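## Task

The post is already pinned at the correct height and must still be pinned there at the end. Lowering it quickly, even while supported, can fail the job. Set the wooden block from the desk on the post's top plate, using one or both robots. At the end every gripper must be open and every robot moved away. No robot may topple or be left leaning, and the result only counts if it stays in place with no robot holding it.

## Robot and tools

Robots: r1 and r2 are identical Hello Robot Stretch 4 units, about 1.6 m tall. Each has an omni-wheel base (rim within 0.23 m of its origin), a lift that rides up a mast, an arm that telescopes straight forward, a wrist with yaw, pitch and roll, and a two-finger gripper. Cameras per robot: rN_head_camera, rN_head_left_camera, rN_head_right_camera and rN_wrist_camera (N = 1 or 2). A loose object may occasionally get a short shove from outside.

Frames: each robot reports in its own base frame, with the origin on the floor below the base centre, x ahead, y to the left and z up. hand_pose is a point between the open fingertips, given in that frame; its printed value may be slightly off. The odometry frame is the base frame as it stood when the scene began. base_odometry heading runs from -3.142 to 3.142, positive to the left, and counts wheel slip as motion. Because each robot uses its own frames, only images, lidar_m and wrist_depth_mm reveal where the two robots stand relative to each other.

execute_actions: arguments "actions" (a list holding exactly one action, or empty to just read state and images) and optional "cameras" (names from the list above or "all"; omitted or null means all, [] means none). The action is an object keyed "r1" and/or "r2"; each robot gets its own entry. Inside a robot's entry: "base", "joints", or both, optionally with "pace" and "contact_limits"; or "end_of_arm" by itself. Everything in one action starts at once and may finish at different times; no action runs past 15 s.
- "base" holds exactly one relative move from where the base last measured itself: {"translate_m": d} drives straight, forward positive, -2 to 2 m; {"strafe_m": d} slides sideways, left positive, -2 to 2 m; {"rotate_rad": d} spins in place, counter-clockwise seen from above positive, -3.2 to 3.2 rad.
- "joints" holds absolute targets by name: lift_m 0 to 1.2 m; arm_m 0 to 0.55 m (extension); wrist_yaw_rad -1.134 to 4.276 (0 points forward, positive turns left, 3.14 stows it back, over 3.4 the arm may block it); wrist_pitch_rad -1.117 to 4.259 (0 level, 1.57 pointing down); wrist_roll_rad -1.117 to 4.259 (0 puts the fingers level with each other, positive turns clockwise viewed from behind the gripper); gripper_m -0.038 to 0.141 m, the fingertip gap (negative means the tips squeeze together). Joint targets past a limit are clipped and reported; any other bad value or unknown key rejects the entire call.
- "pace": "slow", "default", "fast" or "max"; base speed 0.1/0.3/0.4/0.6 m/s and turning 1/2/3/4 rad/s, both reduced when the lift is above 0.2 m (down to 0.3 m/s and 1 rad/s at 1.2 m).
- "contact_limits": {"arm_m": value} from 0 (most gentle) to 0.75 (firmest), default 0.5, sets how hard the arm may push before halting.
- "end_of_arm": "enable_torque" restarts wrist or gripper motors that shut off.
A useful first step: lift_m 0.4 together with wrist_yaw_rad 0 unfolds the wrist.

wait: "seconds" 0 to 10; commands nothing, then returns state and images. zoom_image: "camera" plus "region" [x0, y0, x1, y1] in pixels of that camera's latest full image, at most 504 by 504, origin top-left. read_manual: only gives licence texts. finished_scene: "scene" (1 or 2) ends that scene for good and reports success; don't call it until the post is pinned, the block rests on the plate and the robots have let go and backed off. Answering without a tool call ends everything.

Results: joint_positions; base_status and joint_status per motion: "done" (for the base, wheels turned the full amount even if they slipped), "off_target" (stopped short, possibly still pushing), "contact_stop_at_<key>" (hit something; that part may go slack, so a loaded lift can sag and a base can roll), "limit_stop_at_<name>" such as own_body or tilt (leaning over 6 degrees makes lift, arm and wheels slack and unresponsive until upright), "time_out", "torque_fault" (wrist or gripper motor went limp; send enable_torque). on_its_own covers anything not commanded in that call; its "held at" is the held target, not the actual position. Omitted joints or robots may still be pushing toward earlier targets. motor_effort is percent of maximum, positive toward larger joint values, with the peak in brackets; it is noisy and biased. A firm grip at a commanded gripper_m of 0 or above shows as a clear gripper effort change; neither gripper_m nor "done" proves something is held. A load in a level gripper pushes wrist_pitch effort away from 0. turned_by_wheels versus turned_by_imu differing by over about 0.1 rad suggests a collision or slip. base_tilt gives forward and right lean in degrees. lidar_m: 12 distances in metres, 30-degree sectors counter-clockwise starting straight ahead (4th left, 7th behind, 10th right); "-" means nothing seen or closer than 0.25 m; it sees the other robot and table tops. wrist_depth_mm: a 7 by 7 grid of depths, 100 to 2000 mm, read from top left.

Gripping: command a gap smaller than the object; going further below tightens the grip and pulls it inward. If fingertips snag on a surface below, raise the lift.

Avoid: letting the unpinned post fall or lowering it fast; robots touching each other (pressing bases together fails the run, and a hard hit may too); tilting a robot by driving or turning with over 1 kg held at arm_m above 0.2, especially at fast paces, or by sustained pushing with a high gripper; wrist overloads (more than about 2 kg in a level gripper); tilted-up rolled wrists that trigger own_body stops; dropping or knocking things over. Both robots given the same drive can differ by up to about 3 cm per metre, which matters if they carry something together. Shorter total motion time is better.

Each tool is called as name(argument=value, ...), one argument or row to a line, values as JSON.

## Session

execute_actions(
  actions=[],
)

Scene clock: 0.00 s.
r1.base_odometry: x=+0.000 y=+0.000 heading=+0.000 (m, m, rad; r1's odometry frame)
r1.turned_by_wheels: +0.000 (rad since the last result)
r1.turned_by_imu: +0.000 (rad since the last result)
r1.base_tilt: forward=+0.9 right=+0.4 (deg)
r1.lidar_m: 2.40 3.42 1.89 1.16 1.01 1.04 1.25 1.28 1.30 1.58 2.96 2.78
r1.base_status: not commanded
r1.joint_positions: lift_m=+0.264 arm_m=+0.000 wrist_yaw_rad=+3.214 wrist_pitch_rad=-0.014 wrist_roll_rad=-0.010 gripper_m=+0.057
r1.joint_status: not commanded
r1.motor_effort: lift_m=+22 arm_m=-2 wrist_yaw_rad=+2 wrist_pitch_rad=-5 wrist_roll_rad=+0 gripper_m=-2 wheel_0=+0 wheel_1=+0 wheel_2=+1 (%)
r1.hand_pose: x=-0.1234 y=+0.0664 z=+0.4460 quat_wxyz=(-0.036, +0.007, -0.005, +0.999) (m; r1's base frame)
r1.wrist_depth_mm: - - 138 1708 1366 1078 917 / - - 138 1618 1366 1078 931 / - 108 139 1618 1366 1118 946 / 147 142 165 1708 1397 1118 946 / 201 1336 1499 1708 1308 1118 946 / 199 1308 204 1366 1229 1042 960 / 197 1042 1042 - - 976 917
r2.base_odometry: x=+0.000 y=+0.000 heading=+0.000 (m, m, rad; r2's odometry frame)
r2.turned_by_wheels: +0.000 (rad since the last result)
r2.turned_by_imu: +0.000 (rad since the last result)
r2.base_tilt: forward=-0.9 right=+0.7 (deg)
r2.lidar_m: 2.19 1.50 1.43 1.45 1.89 2.70 2.78 2.41 3.28 1.38 1.35 2.50
r2.base_status: not commanded
r2.joint_positions: lift_m=+0.190 arm_m=-0.003 wrist_yaw_rad=+3.138 wrist_pitch_rad=+0.001 wrist_roll_rad=+0.003 gripper_m=+0.057
r2.joint_status: not commanded
r2.motor_effort: lift_m=+19 arm_m=-1 wrist_yaw_rad=-3 wrist_pitch_rad=-8 wrist_roll_rad=-1 gripper_m=-2 wheel_0=+0 wheel_1=+0 wheel_2=+0 (%)
r2.hand_pose: x=-0.1198 y=+0.0884 z=+0.3683 quat_wxyz=(+0.002, +0.000, +0.001, +1.000) (m; r2's base frame)
r2.wrist_depth_mm: - 135 - - - - - / - 116 149 - - - - / - 123 161 - - - - / 136 136 291 - - - - / 1863 - - - - - - / 1182 1336 196 1336 191 1366 1397 / 854 854 917 123 946 878 917
pictures: r1_head_camera, r1_head_left_camera, r1_head_right_camera, r1_wrist_camera, r2_head_camera, r2_head_left_camera, r2_head_right_camera, r2_wrist_camera
camera_calibration (this result's frames):
r1_wrist_camera: T_world_to_cam=[[-0.119009, 0.992072, -0.0403639, -0.0496612], [0.022446, -0.0379542, -0.999027, 0.501343], [-0.992639, -0.119799, -0.0177512, 0.121483], [0, 0, 0, 1]] pos_world=[0.103425, 0.082849, 0.501007]
r2_wrist_camera: T_world_to_cam=[[-0.00383813, 0.999559, 0.0294536, -0.0991143], [0.0325668, 0.0295631, -0.999032, 0.418739], [-0.999462, -0.00287521, -0.0326659, 0.117685], [0, 0, 0, 1]] pos_world=[0.103604, 0.0870297, 0.425097]
Images, in order (width x height): r1_head_camera 420x560, r1_head_left_camera 420x672, r1_head_right_camera 420x672, r1_wrist_camera 616x392, r2_head_camera 420x560, r2_head_left_camera 420x672, r2_head_right_camera 420x672, r2_wrist_camera 616x392.

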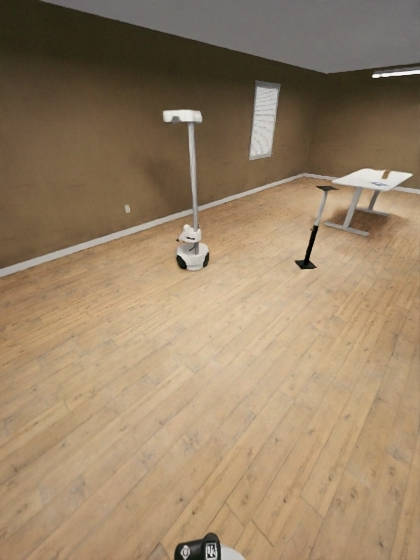

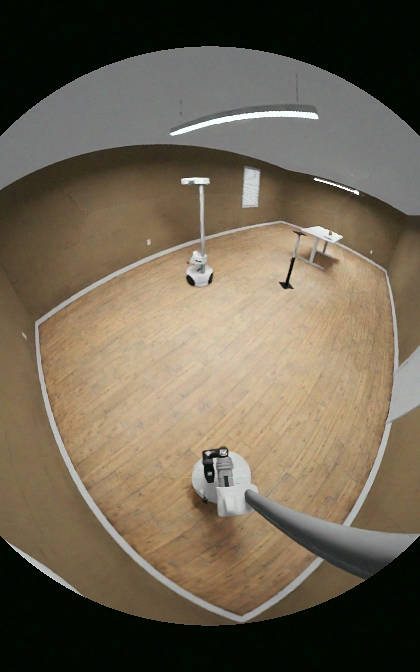

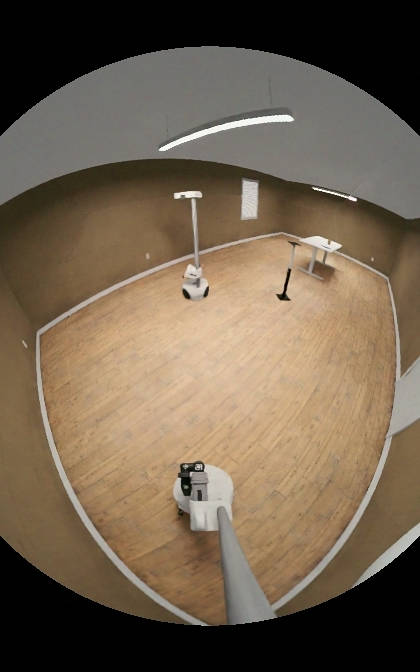

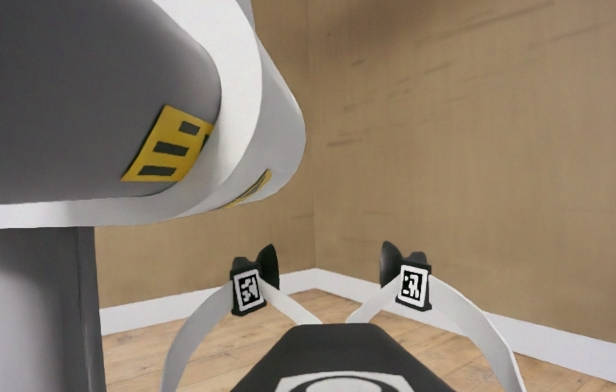

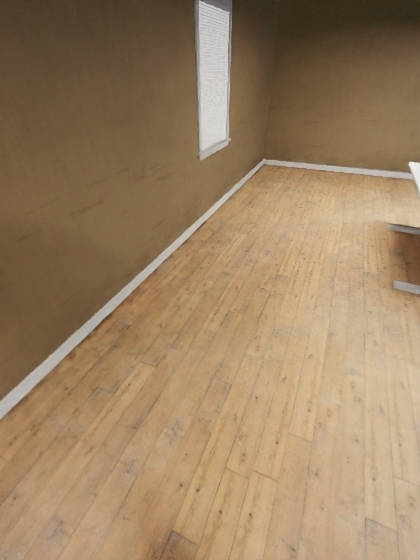

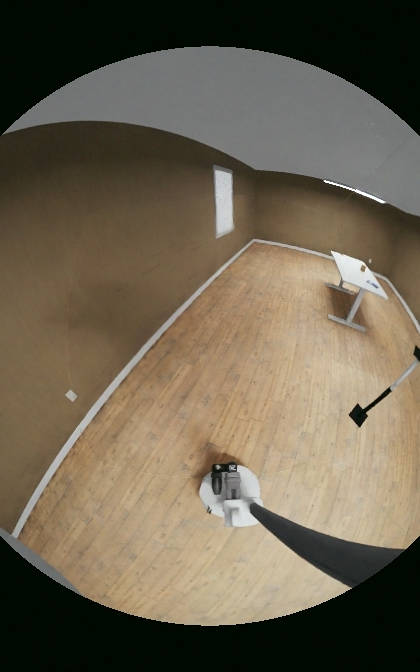

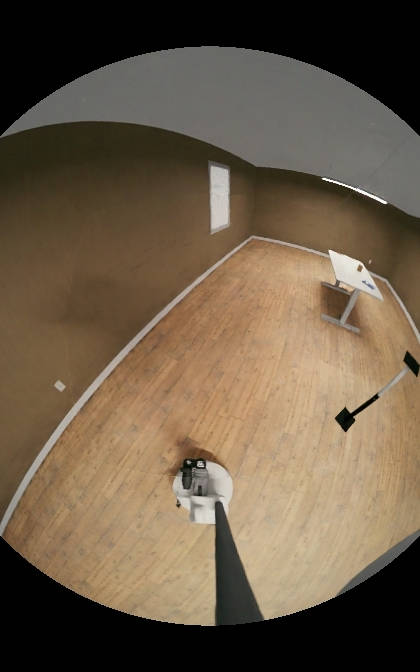

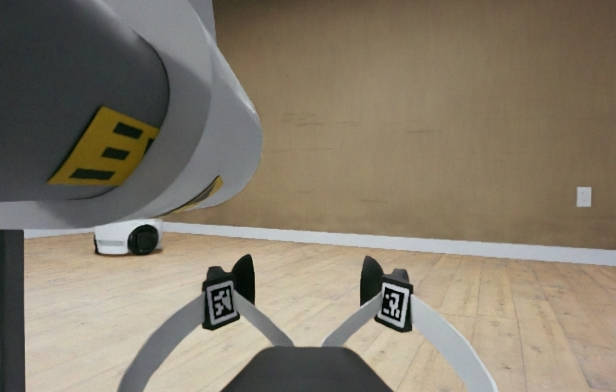

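execute_actions(
  actions=[
    {"r1":{"base":{"rotate_rad":-0.47},"pace":"fast"},"r2":{"base":{"rotate_rad":-0.8},"pace":"fast"}},
  ],
  cameras=[],
)

execute_actions(
  actions=[
    {"r1":{"base":{"translate_m":1.5},"joints":{"lift_m":0.7,"wrist_yaw_rad":0},"pace":"max"},"r2":{"base":{"translate_m":1.6},"joints":{"lift_m":0.72,"wrist_yaw_rad":0,"gripper_m":0.14},"pace":"max"}},
  ],
  cameras=["r2_head_camera","r2_wrist_camera","r1_wrist_camera"],
)

Scene clock: 2.07 s.
r1.base_odometry: x=+0.000 y=+0.000 heading=-0.469 (m, m, rad; r1's odometry frame)
r1.turned_by_wheels: -0.469 (rad since the last result)
r1.turned_by_imu: -0.462 (rad since the last result)
r1.base_tilt: forward=+1.0 right=+0.5 (deg)
r1.lidar_m: 2.76 2.38 3.43 1.76 1.13 1.02 1.05 1.30 1.28 1.31 1.60 3.31
r1.base_status: done
r1.joint_positions: lift_m=+0.264 arm_m=+0.000 wrist_yaw_rad=+3.214 wrist_pitch_rad=-0.014 wrist_roll_rad=-0.010 gripper_m=+0.057
r1.joint_status: not commanded
r1.motor_effort: lift_m=+21(20) arm_m=-2(1) wrist_yaw_rad=+3(2) wrist_pitch_rad=-6(6) wrist_roll_rad=+1(1) gripper_m=-2(1) wheel_0=+3(9) wheel_1=+2(8) wheel_2=+1(6) (%)
r1.hand_pose: x=-0.1234 y=+0.0664 z=+0.4460 quat_wxyz=(-0.036, +0.007, -0.005, +0.999) (m; r1's base frame)
r1.wrist_depth_mm: - - 138 1255 1118 1008 931 / - - 138 1205 1138 1008 931 / - 108 139 1205 1118 1025 931 / 147 142 165 1281 1138 1025 946 / 201 1576 1499 1255 1118 1042 960 / 199 1499 203 1229 1098 1008 960 / 197 1060 1042 - - 991 917
r2.base_odometry: x=+0.000 y=+0.000 heading=-0.800 (m, m, rad; r2's odometry frame)
r2.turned_by_wheels: -0.800 (rad since the last result)
r2.turned_by_imu: -0.801 (rad since the last result)
r2.base_tilt: forward=-0.9 right=+0.8 (deg)
r2.lidar_m: 2.44 3.42 1.75 1.45 1.43 1.59 2.51 2.73 2.41 3.31 3.25 1.35
r2.base_status: done
r2.joint_positions: lift_m=+0.190 arm_m=-0.003 wrist_yaw_rad=+3.138 wrist_pitch_rad=+0.001 wrist_roll_rad=+0.003 gripper_m=+0.057
r2.joint_status: not commanded
r2.motor_effort: lift_m=+19(19) arm_m=+0(0) wrist_yaw_rad=-2(2) wrist_pitch_rad=-8(8) wrist_roll_rad=-1(1) gripper_m=-5(1) wheel_0=-1(7) wheel_1=-2(11) wheel_2=-3(7) (%)
r2.hand_pose: x=-0.1198 y=+0.0884 z=+0.3683 quat_wxyz=(+0.002, +0.000, +0.001, +1.000) (m; r2's base frame)
r2.wrist_depth_mm: - 135 - - - 1808 1430 / - 116 150 - - 1756 1430 / - 123 161 - - 1808 1397 / 136 136 290 - - 1756 1366 / 1808 - - - - 1756 1397 / 1182 1336 197 1336 191 1397 1308 / 854 842 917 123 931 866 946
pictures: none
No camera images: the call's "cameras" was empty. Leave "cameras" out to get every camera's image.

Scene clock: 6.30 s.
r1.base_odometry: x=+1.338 y=-0.678 heading=-0.469 (m, m, rad; r1's odometry frame)
r1.turned_by_wheels: +0.000 (rad since the last result)
r1.turned_by_imu: -0.004 (rad since the last result)
r1.base_tilt: forward=+0.9 right=+0.5 (deg)
r1.lidar_m: 1.24 3.15 2.87 2.90 2.68 2.42 2.44 2.05 1.81 1.86 2.33 2.66
r1.base_status: done
r1.joint_positions: lift_m=+0.700 arm_m=+0.000 wrist_yaw_rad=+0.000 wrist_pitch_rad=-0.014 wrist_roll_rad=-0.010 gripper_m=+0.057
r1.joint_status: all done
r1.motor_effort: lift_m=+21(27) arm_m=-1(2) wrist_yaw_rad=+2(4) wrist_pitch_rad=-6(6) wrist_roll_rad=+0(1) gripper_m=-1(2) wheel_0=+0(10) wheel_1=+0(8) wheel_2=+2(15) (%)
r1.hand_pose: x=+0.4591 y=-0.0873 z=+0.8823 quat_wxyz=(+1.000, -0.005, -0.007, +0.000) (m; r1's base frame)
r1.wrist_depth_mm: - - - - - - - / - - - - - - - / - - - - - - - / - - - - - - - / - - - - - - - / - - 204 1661 - - - / - 1983 1708 - - 1863 1863
r2.base_odometry: x=+1.114 y=-1.148 heading=-0.801 (m, m, rad; r2's odometry frame)
r2.turned_by_wheels: +0.000 (rad since the last result)
r2.turned_by_imu: -0.004 (rad since the last result)
r2.base_tilt: forward=-1.1 right=+0.9 (deg)
r2.lidar_m: 0.89 0.88 2.43 1.99 1.96 2.19 3.55 1.83 0.62 2.74 2.74 1.07
r2.base_status: done
r2.joint_positions: lift_m=+0.720 arm_m=-0.003 wrist_yaw_rad=+0.000 wrist_pitch_rad=+0.001 wrist_roll_rad=+0.003 gripper_m=+0.140
r2.joint_status: all done
r2.motor_effort: lift_m=+22(27) arm_m=+0(0) wrist_yaw_rad=-4(10) wrist_pitch_rad=-7(9) wrist_roll_rad=+3(0) gripper_m=+0(3) wheel_0=-1(8) wheel_1=-1(6) wheel_2=+0(15) (%)
r2.hand_pose: x=+0.4569 y=-0.0873 z=+0.8978 quat_wxyz=(+1.000, +0.001, +0.000, +0.000) (m; r2's base frame)
r2.wrist_depth_mm: - - - - - - - / - - - - - - - / - - - - - - - / - - - - - - - / - - 1336 1366 - - - / - 209 723 798 809 198 - / - 1921 - 123 - 1921 -
pictures: r1_wrist_camera, r2_head_camera, r2_wrist_camera
camera_calibration (this result's frames):
r1_wrist_camera: T_world_to_cam=[[0.0476863, -0.998047, -0.0403621, -0.0604931], [-0.0196607, 0.0394624, -0.999028, 0.944436], [0.998669, 0.0484334, -0.0177404, -0.21055], [0, 0, 0, 1]] pos_world=[0.231723, -0.0874469, 0.937341]
r2_wrist_camera: T_world_to_cam=[[0.00781356, -0.999536, 0.0294543, -0.116671], [-0.0324484, -0.0296931, -0.999032, 0.958646], [0.999443, 0.00685026, -0.0326653, -0.201502], [0, 0, 0, 1]] pos_world=[0.233408, -0.0867716, 0.954573]
Images, in order (width x height): r1_wrist_camera 616x392, r2_head_camera 420x560, r2_wrist_camera 616x392.

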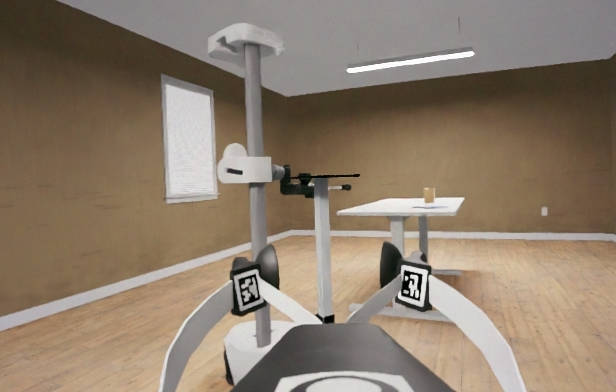

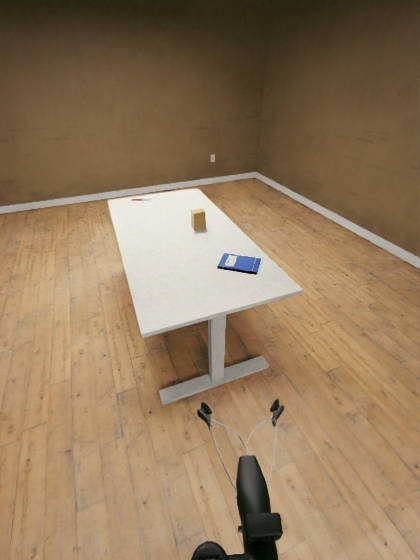

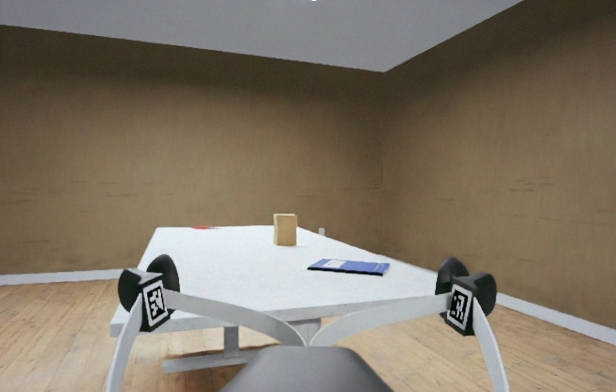

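execute_actions(
  actions=[
    {"r2":{"base":{"rotate_rad":0.055},"joints":{"lift_m":0.63},"pace":"fast"},"r1":{"joints":{"lift_m":0.735}}},
  ],
  cameras=[],
)

execute_actions(
  actions=[
    {"r2":{"base":{"translate_m":0.65},"joints":{"arm_m":0.4},"pace":"fast"}},
  ],
  cameras=["r2_head_left_camera","r2_wrist_camera","r1_wrist_camera"],
)

Scene clock: 7.90 s.
r1.base_odometry: x=+1.338 y=-0.678 heading=-0.469 (m, m, rad; r1's odometry frame)
r1.turned_by_wheels: +0.000 (rad since the last result)
r1.turned_by_imu: +0.000 (rad since the last result)
r1.base_tilt: forward=+0.9 right=+0.5 (deg)
r1.lidar_m: 1.24 3.17 2.87 2.92 2.66 2.41 2.43 2.02 1.80 1.84 2.34 2.65
r1.base_status: not commanded
r1.joint_positions: lift_m=+0.735 arm_m=+0.000 wrist_yaw_rad=+0.000 wrist_pitch_rad=-0.014 wrist_roll_rad=-0.010 gripper_m=+0.057
r1.joint_status: all done
r1.motor_effort: lift_m=+23(24) arm_m=-1(1) wrist_yaw_rad=+1(1) wrist_pitch_rad=-6(5) wrist_roll_rad=+1(1) gripper_m=-2(0) wheel_0=+0(0) wheel_1=+0(0) wheel_2=+2(2) (%)
r1.hand_pose: x=+0.4591 y=-0.0873 z=+0.9172 quat_wxyz=(+1.000, -0.005, -0.007, +0.000) (m; r1's base frame)
r1.wrist_depth_mm: - - - - - - - / - - - - - - - / - - - - - - - / - - - - - - - / - - - - - - - / - - 204 1661 - - - / - - 1808 - - 1921 1921
r2.base_odometry: x=+1.114 y=-1.148 heading=-0.745 (m, m, rad; r2's odometry frame)
r2.turned_by_wheels: +0.055 (rad since the last result)
r2.turned_by_imu: +0.055 (rad since the last result)
r2.base_tilt: forward=-1.0 right=+0.7 (deg)
r2.lidar_m: 0.89 4.27 2.36 1.97 1.97 2.26 3.77 1.80 0.62 2.76 2.74 1.02
r2.base_status: done
r2.joint_positions: lift_m=+0.630 arm_m=-0.003 wrist_yaw_rad=+0.000 wrist_pitch_rad=+0.001 wrist_roll_rad=+0.003 gripper_m=+0.140
r2.joint_status: all done
r2.motor_effort: lift_m=+15(20) arm_m=+0(1) wrist_yaw_rad=-4(4) wrist_pitch_rad=-7(7) wrist_roll_rad=+0(0) gripper_m=+0(1) wheel_0=+0(5) wheel_1=+2(3) wheel_2=+2(7) (%)
r2.hand_pose: x=+0.4569 y=-0.0873 z=+0.8084 quat_wxyz=(+1.000, +0.001, +0.000, +0.000) (m; r2's base frame)
r2.wrist_depth_mm: - - - - - - - / - - - - - - - / - - - - - - - / - - - - - - - / - - 820 831 1008 - - / - 209 - 866 - 199 - / 1756 1808 1863 123 1863 1756 1863
pictures: none
No camera images: the call's "cameras" was empty. Leave "cameras" out to get every camera's image.

Scene clock: 10.90 s.
r1.base_odometry: x=+1.338 y=-0.678 heading=-0.469 (m, m, rad; r1's odometry frame)
r1.turned_by_wheels: +0.000 (rad since the last result)
r1.turned_by_imu: +0.000 (rad since the last result)
r1.base_tilt: forward=+0.9 right=+0.5 (deg)
r1.lidar_m: 1.24 3.13 2.88 2.91 2.67 2.42 2.45 2.04 1.80 1.84 2.32 2.66
r1.base_status: not commanded
r1.joint_positions: lift_m=+0.735 arm_m=+0.000 wrist_yaw_rad=+0.000 wrist_pitch_rad=-0.014 wrist_roll_rad=-0.010 gripper_m=+0.057
r1.joint_status: not commanded
r1.motor_effort: lift_m=+23(24) arm_m=-2(2) wrist_yaw_rad=+2(1) wrist_pitch_rad=-7(6) wrist_roll_rad=+0(2) gripper_m=-2(2) wheel_0=+0(0) wheel_1=+0(0) wheel_2=+3(3) (%)
r1.hand_pose: x=+0.4591 y=-0.0873 z=+0.9172 quat_wxyz=(+1.000, -0.005, -0.007, +0.000) (m; r1's base frame)
r1.wrist_depth_mm: - - - - - - - / - - - - - - - / - - - - - - - / - - - - - - - / - - - - - - - / - - 203 - - - - / - - - - - 1921 1921
r2.base_odometry: x=+1.592 y=-1.589 heading=-0.745 (m, m, rad; r2's odometry frame)
r2.turned_by_wheels: +0.000 (rad since the last result)
r2.turned_by_imu: -0.002 (rad since the last result)
r2.base_tilt: forward=-0.9 right=+0.7 (deg)
r2.lidar_m: 0.27 0.27 2.54 2.17 2.16 2.45 4.16 1.07 3.01 2.56 0.56 0.31
r2.base_status: done
r2.joint_positions: lift_m=+0.630 arm_m=+0.399 wrist_yaw_rad=+0.000 wrist_pitch_rad=+0.001 wrist_roll_rad=+0.003 gripper_m=+0.140
r2.joint_status: all done
r2.motor_effort: lift_m=+16(16) arm_m=+6(7) wrist_yaw_rad=-2(2) wrist_pitch_rad=-8(8) wrist_roll_rad=-2(2) gripper_m=+3(2) wheel_0=+1(7) wheel_1=+1(5) wheel_2=+2(11) (%)
r2.hand_pose: x=+0.8583 y=-0.0874 z=+0.8084 quat_wxyz=(+1.000, +0.001, +0.000, +0.000) (m; r2's base frame)
r2.wrist_depth_mm: - - - - - - - / - - - - - - - / - - - - - - - / - - - - - - - / 768 788 809 466 - - - / 427 210 373 442 377 199 - / 294 289 300 123 303 285 304
pictures: r1_wrist_camera, r2_head_left_camera, r2_wrist_camera
camera_calibration (this result's frames):
r1_wrist_camera: T_world_to_cam=[[0.0476864, -0.998047, -0.0403622, -0.0590875], [-0.0196606, 0.0394625, -0.999028, 0.979226], [0.998669, 0.0484335, -0.0177404, -0.209933], [0, 0, 0, 1]] pos_world=[0.231723, -0.0874469, 0.972165]
r2_wrist_camera: T_world_to_cam=[[0.00754445, -0.999538, 0.0294544, -0.11702], [-0.0324569, -0.0296845, -0.999032, 0.882318], [0.999445, 0.00658115, -0.0326658, -0.605644], [0, 0, 0, 1]] pos_world=[0.634828, -0.0867891, 0.865127]
Images, in order (width x height): r1_wrist_camera 616x392, r2_head_left_camera 420x672, r2_wrist_camera 616x392.

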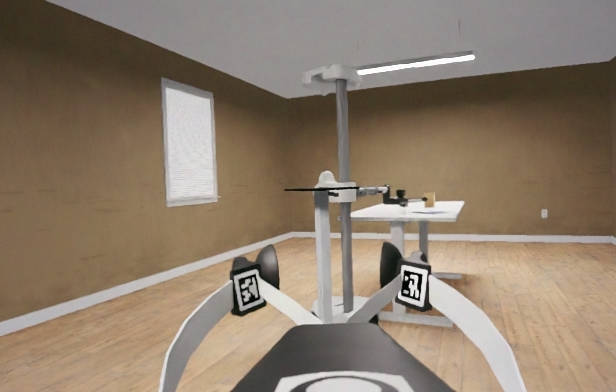

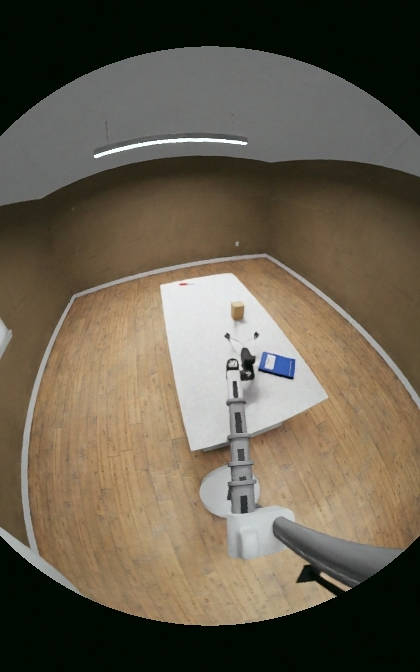

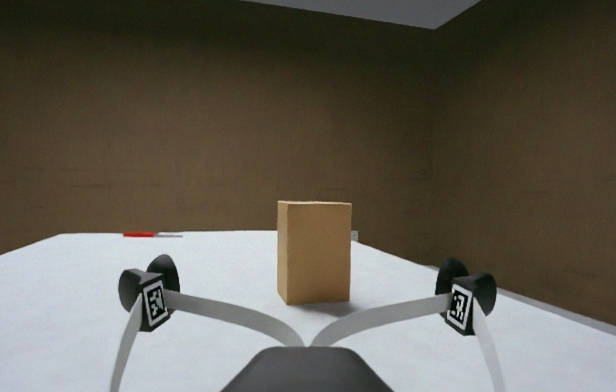

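execute_actions(
  actions=[
    {"r2":{"base":{"translate_m":0.095},"joints":{"arm_m":0.55,"lift_m":0.615}}},
  ],
  cameras=["r2_wrist_camera"],
)

execute_actions(
  actions=[
    {"r2":{"joints":{"gripper_m":0.025}}},
  ],
  cameras=[],
)

execute_actions(
  actions=[
    {"r2":{"joints":{"lift_m":0.67},"pace":"fast"}},
  ],
  cameras=["r2_wrist_camera"],
)

Scene clock: 13.03 s.
r1.base_odometry: x=+1.338 y=-0.678 heading=-0.469 (m, m, rad; r1's odometry frame)
r1.turned_by_wheels: +0.000 (rad since the last result)
r1.turned_by_imu: +0.000 (rad since the last result)
r1.base_tilt: forward=+0.8 right=+0.4 (deg)
r1.lidar_m: 1.22 3.17 2.87 2.90 2.64 2.43 2.45 2.04 1.79 1.84 2.32 2.66
r1.base_status: not commanded
r1.joint_positions: lift_m=+0.735 arm_m=+0.000 wrist_yaw_rad=+0.000 wrist_pitch_rad=-0.014 wrist_roll_rad=-0.010 gripper_m=+0.057
r1.joint_status: not commanded
r1.motor_effort: lift_m=+23(23) arm_m=-2(2) wrist_yaw_rad=+1(2) wrist_pitch_rad=-6(5) wrist_roll_rad=+0(1) gripper_m=-1(1) wheel_0=+0(1) wheel_1=+0(0) wheel_2=+3(2) (%)
r1.hand_pose: x=+0.4591 y=-0.0873 z=+0.9172 quat_wxyz=(+1.000, -0.005, -0.007, +0.000) (m; r1's base frame)
r1.wrist_depth_mm: - - - - - - - / - - - - - - - / - - - - - - - / - - - - - - - / - - - - - - - / - - 204 - - - - / - - - - - 1863 1921
r2.base_odometry: x=+1.662 y=-1.653 heading=-0.745 (m, m, rad; r2's odometry frame)
r2.turned_by_wheels: +0.000 (rad since the last result)
r2.turned_by_imu: -0.001 (rad since the last result)
r2.base_tilt: forward=-1.0 right=+0.7 (deg)
r2.lidar_m: 0.25 0.25 0.26 2.20 2.19 2.50 4.23 1.15 2.96 2.53 0.37 0.25
r2.base_status: done
r2.joint_positions: lift_m=+0.615 arm_m=+0.546 wrist_yaw_rad=+0.000 wrist_pitch_rad=+0.001 wrist_roll_rad=+0.003 gripper_m=+0.140
r2.joint_status: all done
joint sent to its limit — the command would take r2.arm_m past its upper limit, so that joint was sent only as far as its limit.
r2.motor_effort: lift_m=+15(14) arm_m=+6(9) wrist_yaw_rad=-2(3) wrist_pitch_rad=-7(7) wrist_roll_rad=+1(1) gripper_m=+2(0) wheel_0=+1(6) wheel_1=+1(6) wheel_2=+1(8) (%)
r2.hand_pose: x=+1.0056 y=-0.0874 z=+0.7934 quat_wxyz=(+1.000, +0.001, +0.000, +0.000) (m; r2's base frame)
r2.wrist_depth_mm: - - - - - - - / - - - - - - - / - - - - - - - / - - - 217 - - - / 691 707 715 214 229 - - / 379 210 329 213 225 199 - / 262 258 267 123 254 255 272
pictures: r2_wrist_camera
camera_calibration (this result's frames):
r2_wrist_camera: T_world_to_cam=[[0.00745493, -0.999538, 0.0294545, -0.117628], [-0.0324636, -0.0296817, -0.999032, 0.872174], [0.999445, 0.00649152, -0.0326699, -0.753407], [0, 0, 0, 1]] pos_world=[0.78218, -0.0867949, 0.850181]
Images, in order (width x height): r2_wrist_camera 616x392.

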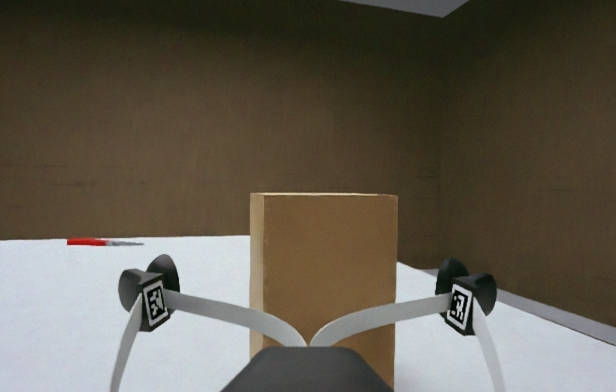

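Scene clock: 15.17 s.
r1.base_odometry: x=+1.338 y=-0.678 heading=-0.469 (m, m, rad; r1's odometry frame)
r1.turned_by_wheels: +0.000 (rad since the last result)
r1.turned_by_imu: +0.000 (rad since the last result)
r1.base_tilt: forward=+1.0 right=+0.5 (deg)
r1.lidar_m: 1.22 3.18 2.87 2.90 2.66 2.43 2.46 2.03 1.81 1.85 2.34 2.66
r1.base_status: not commanded
r1.joint_positions: lift_m=+0.735 arm_m=+0.000 wrist_yaw_rad=+0.000 wrist_pitch_rad=-0.014 wrist_roll_rad=-0.010 gripper_m=+0.057
r1.joint_status: not commanded
r1.motor_effort: lift_m=+23(23) arm_m=-2(2) wrist_yaw_rad=+1(1) wrist_pitch_rad=-5(6) wrist_roll_rad=+1(1) gripper_m=-2(3) wheel_0=+0(0) wheel_1=+0(0) wheel_2=+3(3) (%)
r1.hand_pose: x=+0.4591 y=-0.0873 z=+0.9172 quat_wxyz=(+1.000, -0.005, -0.007, +0.000) (m; r1's base frame)
r1.wrist_depth_mm: - - - - - - - / - - - - - - - / - - - - - - - / - - - - - - - / - - - - - - - / - - 203 - - - - / - - - - - 1921 1921
r2.base_odometry: x=+1.662 y=-1.653 heading=-0.745 (m, m, rad; r2's odometry frame)
r2.turned_by_wheels: +0.000 (rad since the last result)
r2.turned_by_imu: -0.001 (rad since the last result)
r2.base_tilt: forward=-0.9 right=+0.9 (deg)
r2.lidar_m: 0.25 0.25 0.25 2.19 2.17 2.49 4.21 1.14 2.97 2.53 0.37 0.25
r2.base_status: not commanded
r2.joint_positions: lift_m=+0.615 arm_m=+0.546 wrist_yaw_rad=+0.000 wrist_pitch_rad=+0.001 wrist_roll_rad=+0.003 gripper_m=+0.026
r2.joint_status: all done
r2.motor_effort: lift_m=+15(15) arm_m=+7(6) wrist_yaw_rad=-1(0) wrist_pitch_rad=-7(7) wrist_roll_rad=+1(1) gripper_m=-21(23) wheel_0=+0(1) wheel_1=+1(1) wheel_2=+1(1) (%)
r2.hand_pose: x=+1.0056 y=-0.0875 z=+0.7934 quat_wxyz=(+1.000, +0.001, +0.000, +0.000) (m; r2's base frame)
r2.wrist_depth_mm: - - - - - - - / - - - - - - - / - - - - - - - / - - - 212 - - - / 683 707 252 210 - - - / 382 349 200 211 189 399 - / 263 249 250 156 254 239 271
pictures: none
No camera images: the call's "cameras" was empty. Leave "cameras" out to get every camera's image.

Scene clock: 16.10 s.
r1.base_odometry: x=+1.338 y=-0.678 heading=-0.469 (m, m, rad; r1's odometry frame)
r1.turned_by_wheels: +0.000 (rad since the last result)
r1.turned_by_imu: +0.000 (rad since the last result)
r1.base_tilt: forward=+0.9 right=+0.5 (deg)
r1.lidar_m: 1.24 3.16 2.87 2.89 2.68 2.43 2.45 2.06 1.80 1.85 2.32 2.66
r1.base_status: not commanded
r1.joint_positions: lift_m=+0.735 arm_m=+0.000 wrist_yaw_rad=+0.000 wrist_pitch_rad=-0.014 wrist_roll_rad=-0.010 gripper_m=+0.057
r1.joint_status: not commanded
r1.motor_effort: lift_m=+23(24) arm_m=-1(2) wrist_yaw_rad=+1(1) wrist_pitch_rad=-5(6) wrist_roll_rad=+1(1) gripper_m=-2(2) wheel_0=+0(0) wheel_1=+0(0) wheel_2=+3(3) (%)
r1.hand_pose: x=+0.4591 y=-0.0873 z=+0.9172 quat_wxyz=(+1.000, -0.005, -0.007, +0.000) (m; r1's base frame)
r1.wrist_depth_mm: - - - - - - - / - - - - - - - / - - - - - - - / - - - - - - - / - - - - - - - / - - 203 - - - - / - - - - - 1863 1921
r2.base_odometry: x=+1.662 y=-1.653 heading=-0.745 (m, m, rad; r2's odometry frame)
r2.turned_by_wheels: +0.000 (rad since the last result)
r2.turned_by_imu: +0.000 (rad since the last result)
r2.base_tilt: forward=-0.9 right=+0.8 (deg)
r2.lidar_m: 0.25 0.25 0.25 2.20 2.20 2.51 4.21 1.15 2.97 2.52 0.38 0.26
r2.base_status: not commanded
r2.joint_positions: lift_m=+0.670 arm_m=+0.546 wrist_yaw_rad=+0.000 wrist_pitch_rad=+0.004 wrist_roll_rad=+0.003 gripper_m=+0.026
r2.joint_status: all done
r2.motor_effort: lift_m=+25(26) arm_m=+6(7) wrist_yaw_rad=+0(1) wrist_pitch_rad=-19(21) wrist_roll_rad=-1(2) gripper_m=-20(23) wheel_0=+0(1) wheel_1=+0(0) wheel_2=+1(1) (%)
r2.hand_pose: x=+1.0056 y=-0.0875 z=+0.8465 quat_wxyz=(+1.000, +0.001, +0.002, +0.000) (m; r2's base frame)
r2.wrist_depth_mm: - - - - - - - / - - - - - - - / - - - - - - - / - - - 213 - - - / - - 732 210 - - - / 530 496 200 210 190 - - / 370 347 353 156 357 336 1921
pictures: r2_wrist_camera
camera_calibration (this result's frames):
r2_wrist_camera: T_world_to_cam=[[0.00722344, -0.999541, 0.0294272, -0.119033], [-0.0362156, -0.0296702, -0.998903, 0.928843], [0.999318, 0.00614979, -0.0364133, -0.748379], [0, 0, 0, 1]] pos_world=[0.782367, -0.0868172, 0.904076]
Images, in order (width x height): r2_wrist_camera 616x392.

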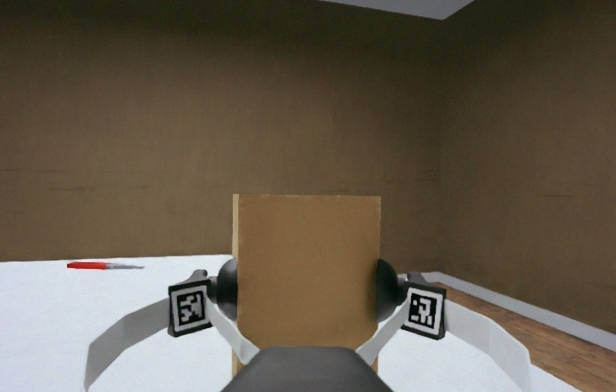

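execute_actions(
  actions=[
    {"r2":{"base":{"translate_m":-0.35},"joints":{"arm_m":0.2,"lift_m":0.9}}},
  ],
  cameras=[],
)

execute_actions(
  actions=[
    {"r2":{"base":{"rotate_rad":-2.33},"pace":"slow"}},
  ],
  cameras=["r2_head_camera","r1_wrist_camera"],
)

Scene clock: 19.17 s.
r1.base_odometry: x=+1.338 y=-0.678 heading=-0.469 (m, m, rad; r1's odometry frame)
r1.turned_by_wheels: +0.000 (rad since the last result)
r1.turned_by_imu: +0.000 (rad since the last result)
r1.base_tilt: forward=+0.9 right=+0.7 (deg)
r1.lidar_m: 1.23 3.17 2.87 2.92 2.67 2.41 2.43 2.05 1.78 1.85 2.31 2.66
r1.base_status: not commanded
r1.joint_positions: lift_m=+0.735 arm_m=+0.000 wrist_yaw_rad=+0.000 wrist_pitch_rad=-0.014 wrist_roll_rad=-0.010 gripper_m=+0.057
r1.joint_status: not commanded
r1.motor_effort: lift_m=+23(23) arm_m=-2(2) wrist_yaw_rad=+1(1) wrist_pitch_rad=-6(7) wrist_roll_rad=+1(1) gripper_m=-1(2) wheel_0=+0(1) wheel_1=+0(0) wheel_2=+3(2) (%)
r1.hand_pose: x=+0.4591 y=-0.0873 z=+0.9172 quat_wxyz=(+1.000, -0.005, -0.007, +0.000) (m; r1's base frame)
r1.wrist_depth_mm: - - - - - - - / - - - - - - - / - - - - - - - / - - - - - - - / - - - - - - - / - - 204 - - - - / - - - - - 1921 1921
r2.base_odometry: x=+1.405 y=-1.416 heading=-0.745 (m, m, rad; r2's odometry frame)
r2.turned_by_wheels: +0.000 (rad since the last result)
r2.turned_by_imu: +0.000 (rad since the last result)
r2.base_tilt: forward=-1.0 right=+0.7 (deg)
r2.lidar_m: 0.50 0.51 2.48 2.10 2.09 2.40 4.01 0.87 1.00 2.61 2.63 0.58
r2.base_status: done
r2.joint_positions: lift_m=+0.900 arm_m=+0.201 wrist_yaw_rad=+0.000 wrist_pitch_rad=+0.005 wrist_roll_rad=+0.003 gripper_m=+0.026
r2.joint_status: all done
r2.motor_effort: lift_m=+26(28) arm_m=-6(9) wrist_yaw_rad=-2(2) wrist_pitch_rad=-19(20) wrist_roll_rad=+3(0) gripper_m=-22(21) wheel_0=-1(5) wheel_1=-1(7) wheel_2=-2(10) (%)
r2.hand_pose: x=+0.6605 y=-0.0875 z=+1.0764 quat_wxyz=(+1.000, +0.001, +0.002, +0.000) (m; r2's base frame)
r2.wrist_depth_mm: - - - - - - - / - - - - - - - / - - - - - - - / - - - 213 - - - / - - - 210 - - - / - 1397 199 210 189 - - / - 798 809 156 820 - -
pictures: none
No camera images: the call's "cameras" was empty. Leave "cameras" out to get every camera's image.

Scene clock: 22.77 s.
r1.base_odometry: x=+1.338 y=-0.678 heading=-0.469 (m, m, rad; r1's odometry frame)
r1.turned_by_wheels: +0.000 (rad since the last result)
r1.turned_by_imu: +0.000 (rad since the last result)
r1.base_tilt: forward=+1.0 right=+0.6 (deg)
r1.lidar_m: 1.22 3.15 2.89 2.91 2.66 2.41 2.44 2.02 1.79 1.84 2.31 2.67
r1.base_status: not commanded
r1.joint_positions: lift_m=+0.735 arm_m=+0.000 wrist_yaw_rad=+0.000 wrist_pitch_rad=-0.014 wrist_roll_rad=-0.010 gripper_m=+0.057
r1.joint_status: not commanded
r1.motor_effort: lift_m=+23(24) arm_m=-2(2) wrist_yaw_rad=+1(1) wrist_pitch_rad=-6(6) wrist_roll_rad=+1(1) gripper_m=-1(2) wheel_0=+0(0) wheel_1=+0(0) wheel_2=+2(3) (%)
r1.hand_pose: x=+0.4591 y=-0.0873 z=+0.9172 quat_wxyz=(+1.000, -0.005, -0.007, +0.000) (m; r1's base frame)
r1.wrist_depth_mm: - - - - - - - / - - - - - - - / - - - - - - - / - - - - - - - / - - - - - - - / - - 204 - - - - / - - - - - 1921 1983
r2.base_odometry: x=+1.405 y=-1.416 heading=-3.075 (m, m, rad; r2's odometry frame)
r2.turned_by_wheels: -2.330 (rad since the last result)
r2.turned_by_imu: -2.332 (rad since the last result)
r2.base_tilt: forward=-1.0 right=+0.7 (deg)
r2.lidar_m: 0.84 2.76 2.61 0.72 0.52 0.49 3.09 2.18 2.09 2.17 2.92 4.59
r2.base_status: done
r2.joint_positions: lift_m=+0.900 arm_m=+0.201 wrist_yaw_rad=+0.000 wrist_pitch_rad=+0.005 wrist_roll_rad=+0.003 gripper_m=+0.026
r2.joint_status: not commanded
r2.motor_effort: lift_m=+26(26) arm_m=-6(6) wrist_yaw_rad=-1(4) wrist_pitch_rad=-19(19) wrist_roll_rad=+0(1) gripper_m=-23(22) wheel_0=+1(5) wheel_1=+1(8) wheel_2=+1(8) (%)
r2.hand_pose: x=+0.6605 y=-0.0875 z=+1.0764 quat_wxyz=(+1.000, +0.001, +0.002, +0.000) (m; r2's base frame)
r2.wrist_depth_mm: - - - - - - - / - - - - - - - / - - - - - - - / - - - 214 - - - / - - 256 210 - - - / - - 200 210 190 - - / - - - 156 - - -
pictures: r1_wrist_camera, r2_head_camera
camera_calibration (this result's frames):
r1_wrist_camera: T_world_to_cam=[[0.0476862, -0.998047, -0.0403622, -0.0590874], [-0.0196607, 0.0394625, -0.999028, 0.979226], [0.998669, 0.0484334, -0.0177405, -0.209933], [0, 0, 0, 1]] pos_world=[0.231723, -0.0874469, 0.972165]
Images, in order (width x height): r1_wrist_camera 616x392, r2_head_camera 420x560.

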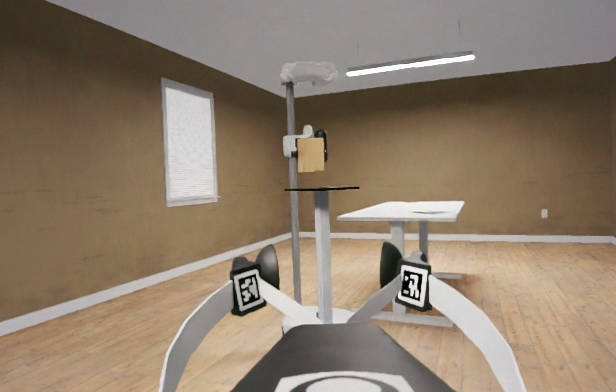

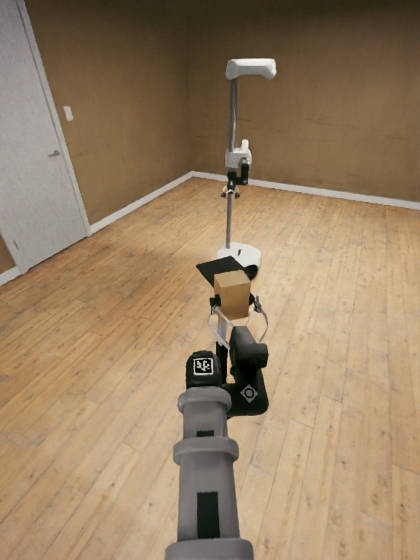

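execute_actions(
  actions=[
    {"r2":{"joints":{"arm_m":0.465,"lift_m":0.875}}},
  ],
  cameras=["r2_head_camera","r1_wrist_camera","r1_head_camera"],
)

zoom_image(
  camera="r1_wrist_camera",
  region=[260,120,380,220],
)

zoom_image(
  camera="r1_head_camera",
  region=[160,180,280,300],
)

Scene clock: 25.20 s.
r1.base_odometry: x=+1.338 y=-0.678 heading=-0.469 (m, m, rad; r1's odometry frame)
r1.turned_by_wheels: +0.000 (rad since the last result)
r1.turned_by_imu: +0.000 (rad since the last result)
r1.base_tilt: forward=+1.0 right=+0.5 (deg)
r1.lidar_m: 1.24 3.14 2.87 2.90 2.67 2.42 2.44 2.03 1.80 1.84 2.30 2.65
r1.base_status: not commanded
r1.joint_positions: lift_m=+0.735 arm_m=+0.000 wrist_yaw_rad=+0.000 wrist_pitch_rad=-0.014 wrist_roll_rad=-0.010 gripper_m=+0.057
r1.joint_status: not commanded
r1.motor_effort: lift_m=+23(23) arm_m=-2(2) wrist_yaw_rad=+1(1) wrist_pitch_rad=-6(5) wrist_roll_rad=+1(1) gripper_m=-1(2) wheel_0=+1(0) wheel_1=+0(0) wheel_2=+2(3) (%)
r1.hand_pose: x=+0.4591 y=-0.0873 z=+0.9172 quat_wxyz=(+1.000, -0.005, -0.007, +0.000) (m; r1's base frame)
r1.wrist_depth_mm: - - - - - - - / - - - - - - - / - - - - - - - / - - - - - - - / - - - - - - - / - - 204 - - - - / - - - - - 1921 1983
r2.base_odometry: x=+1.405 y=-1.416 heading=-3.075 (m, m, rad; r2's odometry frame)
r2.turned_by_wheels: +0.000 (rad since the last result)
r2.turned_by_imu: -0.001 (rad since the last result)
r2.base_tilt: forward=-0.9 right=+0.8 (deg)
r2.lidar_m: 0.90 2.74 2.62 0.72 0.52 0.49 3.08 2.20 2.10 2.16 2.91 4.58
r2.base_status: not commanded
r2.joint_positions: lift_m=+0.875 arm_m=+0.464 wrist_yaw_rad=+0.000 wrist_pitch_rad=+0.005 wrist_roll_rad=+0.003 gripper_m=+0.026
r2.joint_status: all done
r2.motor_effort: lift_m=+16(24) arm_m=+7(8) wrist_yaw_rad=-2(1) wrist_pitch_rad=-19(19) wrist_roll_rad=+2(1) gripper_m=-22(22) wheel_0=+1(1) wheel_1=+1(1) wheel_2=+1(1) (%)
r2.hand_pose: x=+0.9233 y=-0.0874 z=+1.0522 quat_wxyz=(+1.000, +0.001, +0.002, +0.000) (m; r2's base frame)
r2.wrist_depth_mm: - - - - - - - / - - - - - - - / - - - - - - - / - - - 213 - - - / - - - 210 - - - / - - 200 210 190 - - / - - 315 155 - - -
pictures: r1_head_camera, r1_wrist_camera, r2_head_camera
camera_calibration (this result's frames):
r1_wrist_camera: T_world_to_cam=[[0.0476862, -0.998047, -0.0403622, -0.0590874], [-0.0196608, 0.0394625, -0.999028, 0.979226], [0.998669, 0.0484334, -0.0177405, -0.209933], [0, 0, 0, 1]] pos_world=[0.231723, -0.0874469, 0.972165]
Images, in order (width x height): r1_head_camera 420x560, r1_wrist_camera 616x392, r2_head_camera 420x560.

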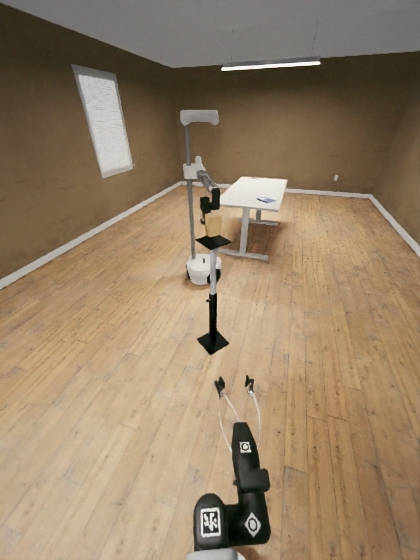

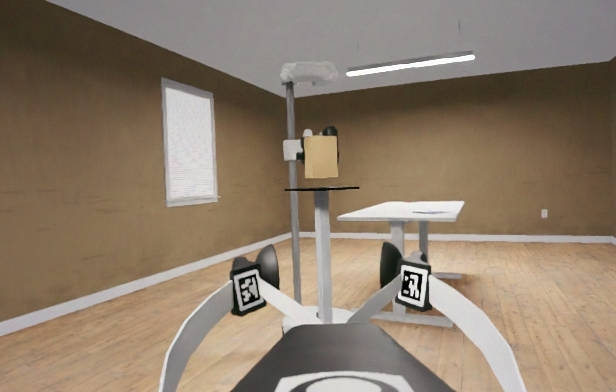

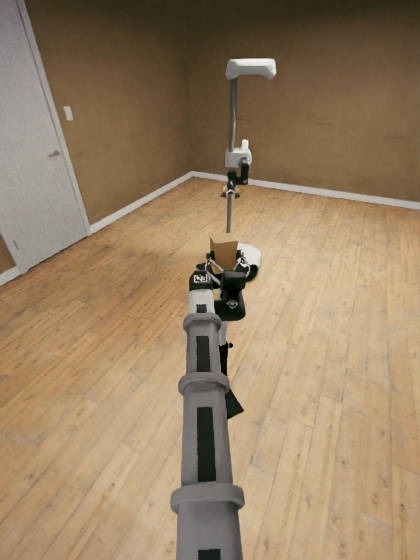

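Region (260, 120, 380, 220) of r1_wrist_camera's 616x392 image, scaled by 4.200.

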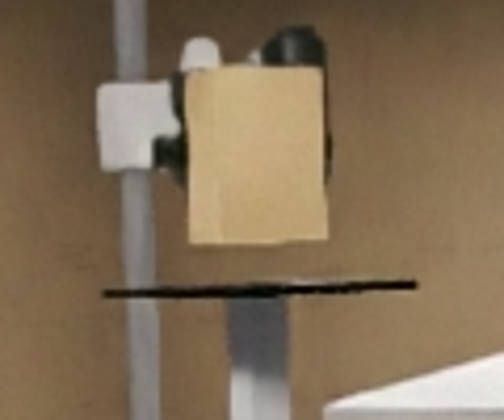

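Region (160, 180, 280, 300) of r1_head_camera's 420x560 image, scaled by 4.200, with more detail than that image has.

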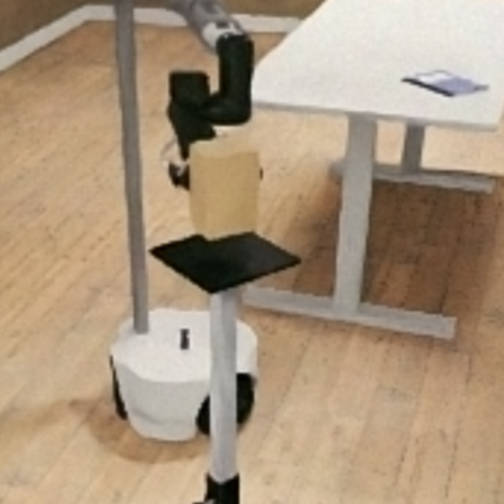

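execute_actions(
  actions=[
    {"r2":{"joints":{"arm_m":0.49,"lift_m":0.855},"pace":"slow"}},
  ],
  cameras=[],
)

execute_actions(
  actions=[
    {"r2":{"joints":{"lift_m":0.844},"pace":"slow"}},
  ],
  cameras=["r1_head_camera","r2_wrist_camera"],
)

zoom_image(
  camera="r1_head_camera",
  region=[160,180,280,300],
)

Scene clock: 26.97 s.
r1.base_odometry: x=+1.338 y=-0.678 heading=-0.469 (m, m, rad; r1's odometry frame)
r1.turned_by_wheels: +0.000 (rad since the last result)
r1.turned_by_imu: +0.000 (rad since the last result)
r1.base_tilt: forward=+1.0 right=+0.5 (deg)
r1.lidar_m: 1.23 3.17 2.88 2.91 2.67 2.43 2.46 2.00 1.80 1.85 2.33 2.64
r1.base_status: not commanded
r1.joint_positions: lift_m=+0.735 arm_m=+0.000 wrist_yaw_rad=+0.000 wrist_pitch_rad=-0.014 wrist_roll_rad=-0.010 gripper_m=+0.057
r1.joint_status: not commanded
r1.motor_effort: lift_m=+23(24) arm_m=-2(1) wrist_yaw_rad=+2(1) wrist_pitch_rad=-6(6) wrist_roll_rad=+1(0) gripper_m=-3(1) wheel_0=+0(0) wheel_1=+0(0) wheel_2=+3(3) (%)
r1.hand_pose: x=+0.4591 y=-0.0873 z=+0.9172 quat_wxyz=(+1.000, -0.005, -0.007, +0.000) (m; r1's base frame)
r1.wrist_depth_mm: - - - - - - - / - - - - - - - / - - - - - - - / - - - - - - - / - - - - - - - / - - 204 - - - - / - - - - - 1921 1983
r2.base_odometry: x=+1.405 y=-1.416 heading=-3.075 (m, m, rad; r2's odometry frame)
r2.turned_by_wheels: +0.000 (rad since the last result)
r2.turned_by_imu: -0.001 (rad since the last result)
r2.base_tilt: forward=-0.9 right=+0.7 (deg)
r2.lidar_m: 0.93 2.73 2.63 0.73 0.53 0.49 3.09 2.19 2.10 2.17 2.95 4.59
r2.base_status: not commanded
r2.joint_positions: lift_m=+0.855 arm_m=+0.489 wrist_yaw_rad=+0.000 wrist_pitch_rad=+0.005 wrist_roll_rad=+0.003 gripper_m=+0.026
r2.joint_status: all done
r2.motor_effort: lift_m=+16(16) arm_m=+7(8) wrist_yaw_rad=-2(3) wrist_pitch_rad=-19(19) wrist_roll_rad=+0(2) gripper_m=-24(21) wheel_0=+1(1) wheel_1=+1(1) wheel_2=+1(1) (%)
r2.hand_pose: x=+0.9482 y=-0.0874 z=+1.0322 quat_wxyz=(+1.000, +0.001, +0.002, +0.000) (m; r2's base frame)
r2.wrist_depth_mm: - - - - - - - / - - - - - - - / - - - - - - - / - - - 213 - - - / - - - 210 - - - / - - 200 211 189 - - / - - 273 155 - - -
pictures: none
No camera images: the call's "cameras" was empty. Leave "cameras" out to get every camera's image.

Scene clock: 27.73 s.
r1.base_odometry: x=+1.338 y=-0.678 heading=-0.469 (m, m, rad; r1's odometry frame)
r1.turned_by_wheels: +0.000 (rad since the last result)
r1.turned_by_imu: +0.000 (rad since the last result)
r1.base_tilt: forward=+0.8 right=+0.6 (deg)
r1.lidar_m: 1.23 3.15 2.88 2.92 2.66 2.42 2.45 2.03 1.80 1.85 2.32 2.64
r1.base_status: not commanded
r1.joint_positions: lift_m=+0.735 arm_m=+0.000 wrist_yaw_rad=+0.000 wrist_pitch_rad=-0.014 wrist_roll_rad=-0.010 gripper_m=+0.057
r1.joint_status: not commanded
r1.motor_effort: lift_m=+23(24) arm_m=-2(1) wrist_yaw_rad=+1(1) wrist_pitch_rad=-6(6) wrist_roll_rad=+0(1) gripper_m=-2(0) wheel_0=+1(0) wheel_1=+0(0) wheel_2=+2(2) (%)
r1.hand_pose: x=+0.4591 y=-0.0873 z=+0.9172 quat_wxyz=(+1.000, -0.005, -0.007, +0.000) (m; r1's base frame)
r1.wrist_depth_mm: - - - - - - - / - - - - - - - / - - - - - - - / - - - - - - - / - - - - - - - / - - 203 - - - - / - - - - - 1921 1863
r2.base_odometry: x=+1.405 y=-1.416 heading=-3.075 (m, m, rad; r2's odometry frame)
r2.turned_by_wheels: +0.000 (rad since the last result)
r2.turned_by_imu: +0.000 (rad since the last result)
r2.base_tilt: forward=-0.9 right=+0.9 (deg)
r2.lidar_m: 0.93 2.74 2.62 0.72 0.54 0.49 3.10 2.20 2.10 2.17 2.93 4.59
r2.base_status: not commanded
r2.joint_positions: lift_m=+0.844 arm_m=+0.489 wrist_yaw_rad=+0.000 wrist_pitch_rad=+0.004 wrist_roll_rad=+0.003 gripper_m=+0.026
r2.joint_status: all done
r2.motor_effort: lift_m=+16(16) arm_m=+7(7) wrist_yaw_rad=-1(2) wrist_pitch_rad=-17(19) wrist_roll_rad=+0(0) gripper_m=-22(24) wheel_0=+1(1) wheel_1=+1(2) wheel_2=+1(1) (%)
r2.hand_pose: x=+0.9482 y=-0.0874 z=+1.0214 quat_wxyz=(+1.000, +0.001, +0.002, +0.000) (m; r2's base frame)
r2.wrist_depth_mm: - - - - - - - / - - - - - - - / - - - - - - - / - - - 213 - - - / - - 258 210 - - - / - - 200 210 190 - - / - - 253 155 272 - -
pictures: r1_head_camera, r2_wrist_camera
camera_calibration (this result's frames):
r2_wrist_camera: T_world_to_cam=[[0.00760515, -0.999538, 0.0294373, -0.124024], [-0.0357078, -0.0296908, -0.998921, 1.10105], [0.999333, 0.00654581, -0.0359171, -0.685159], [0, 0, 0, 1]] pos_world=[0.724962, -0.0867909, 1.07891]
Images, in order (width x height): r1_head_camera 420x560, r2_wrist_camera 616x392.

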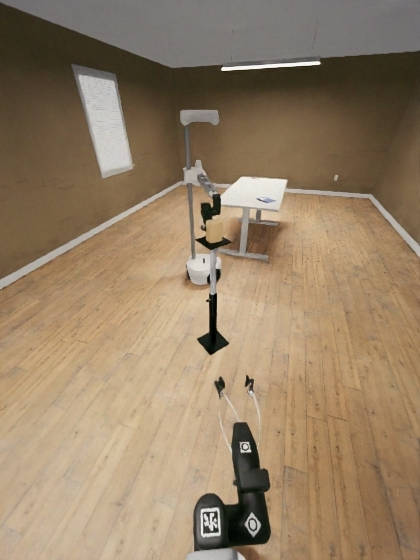

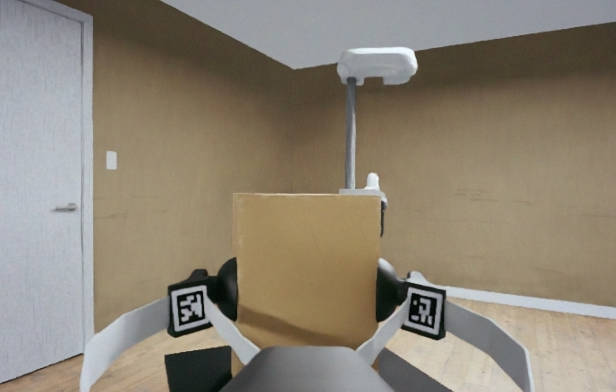

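Region (160, 180, 280, 300) of r1_head_camera's 420x560 image, scaled by 4.200, with more detail than that image has.

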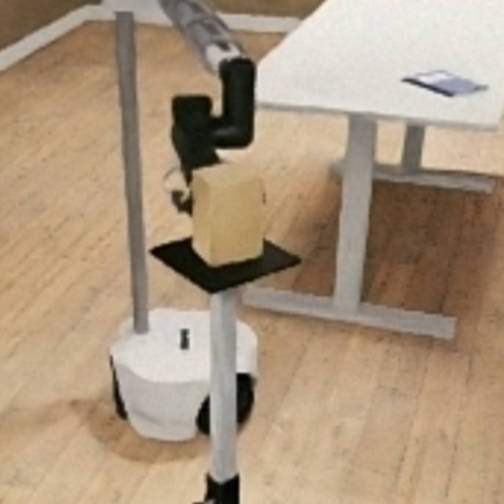

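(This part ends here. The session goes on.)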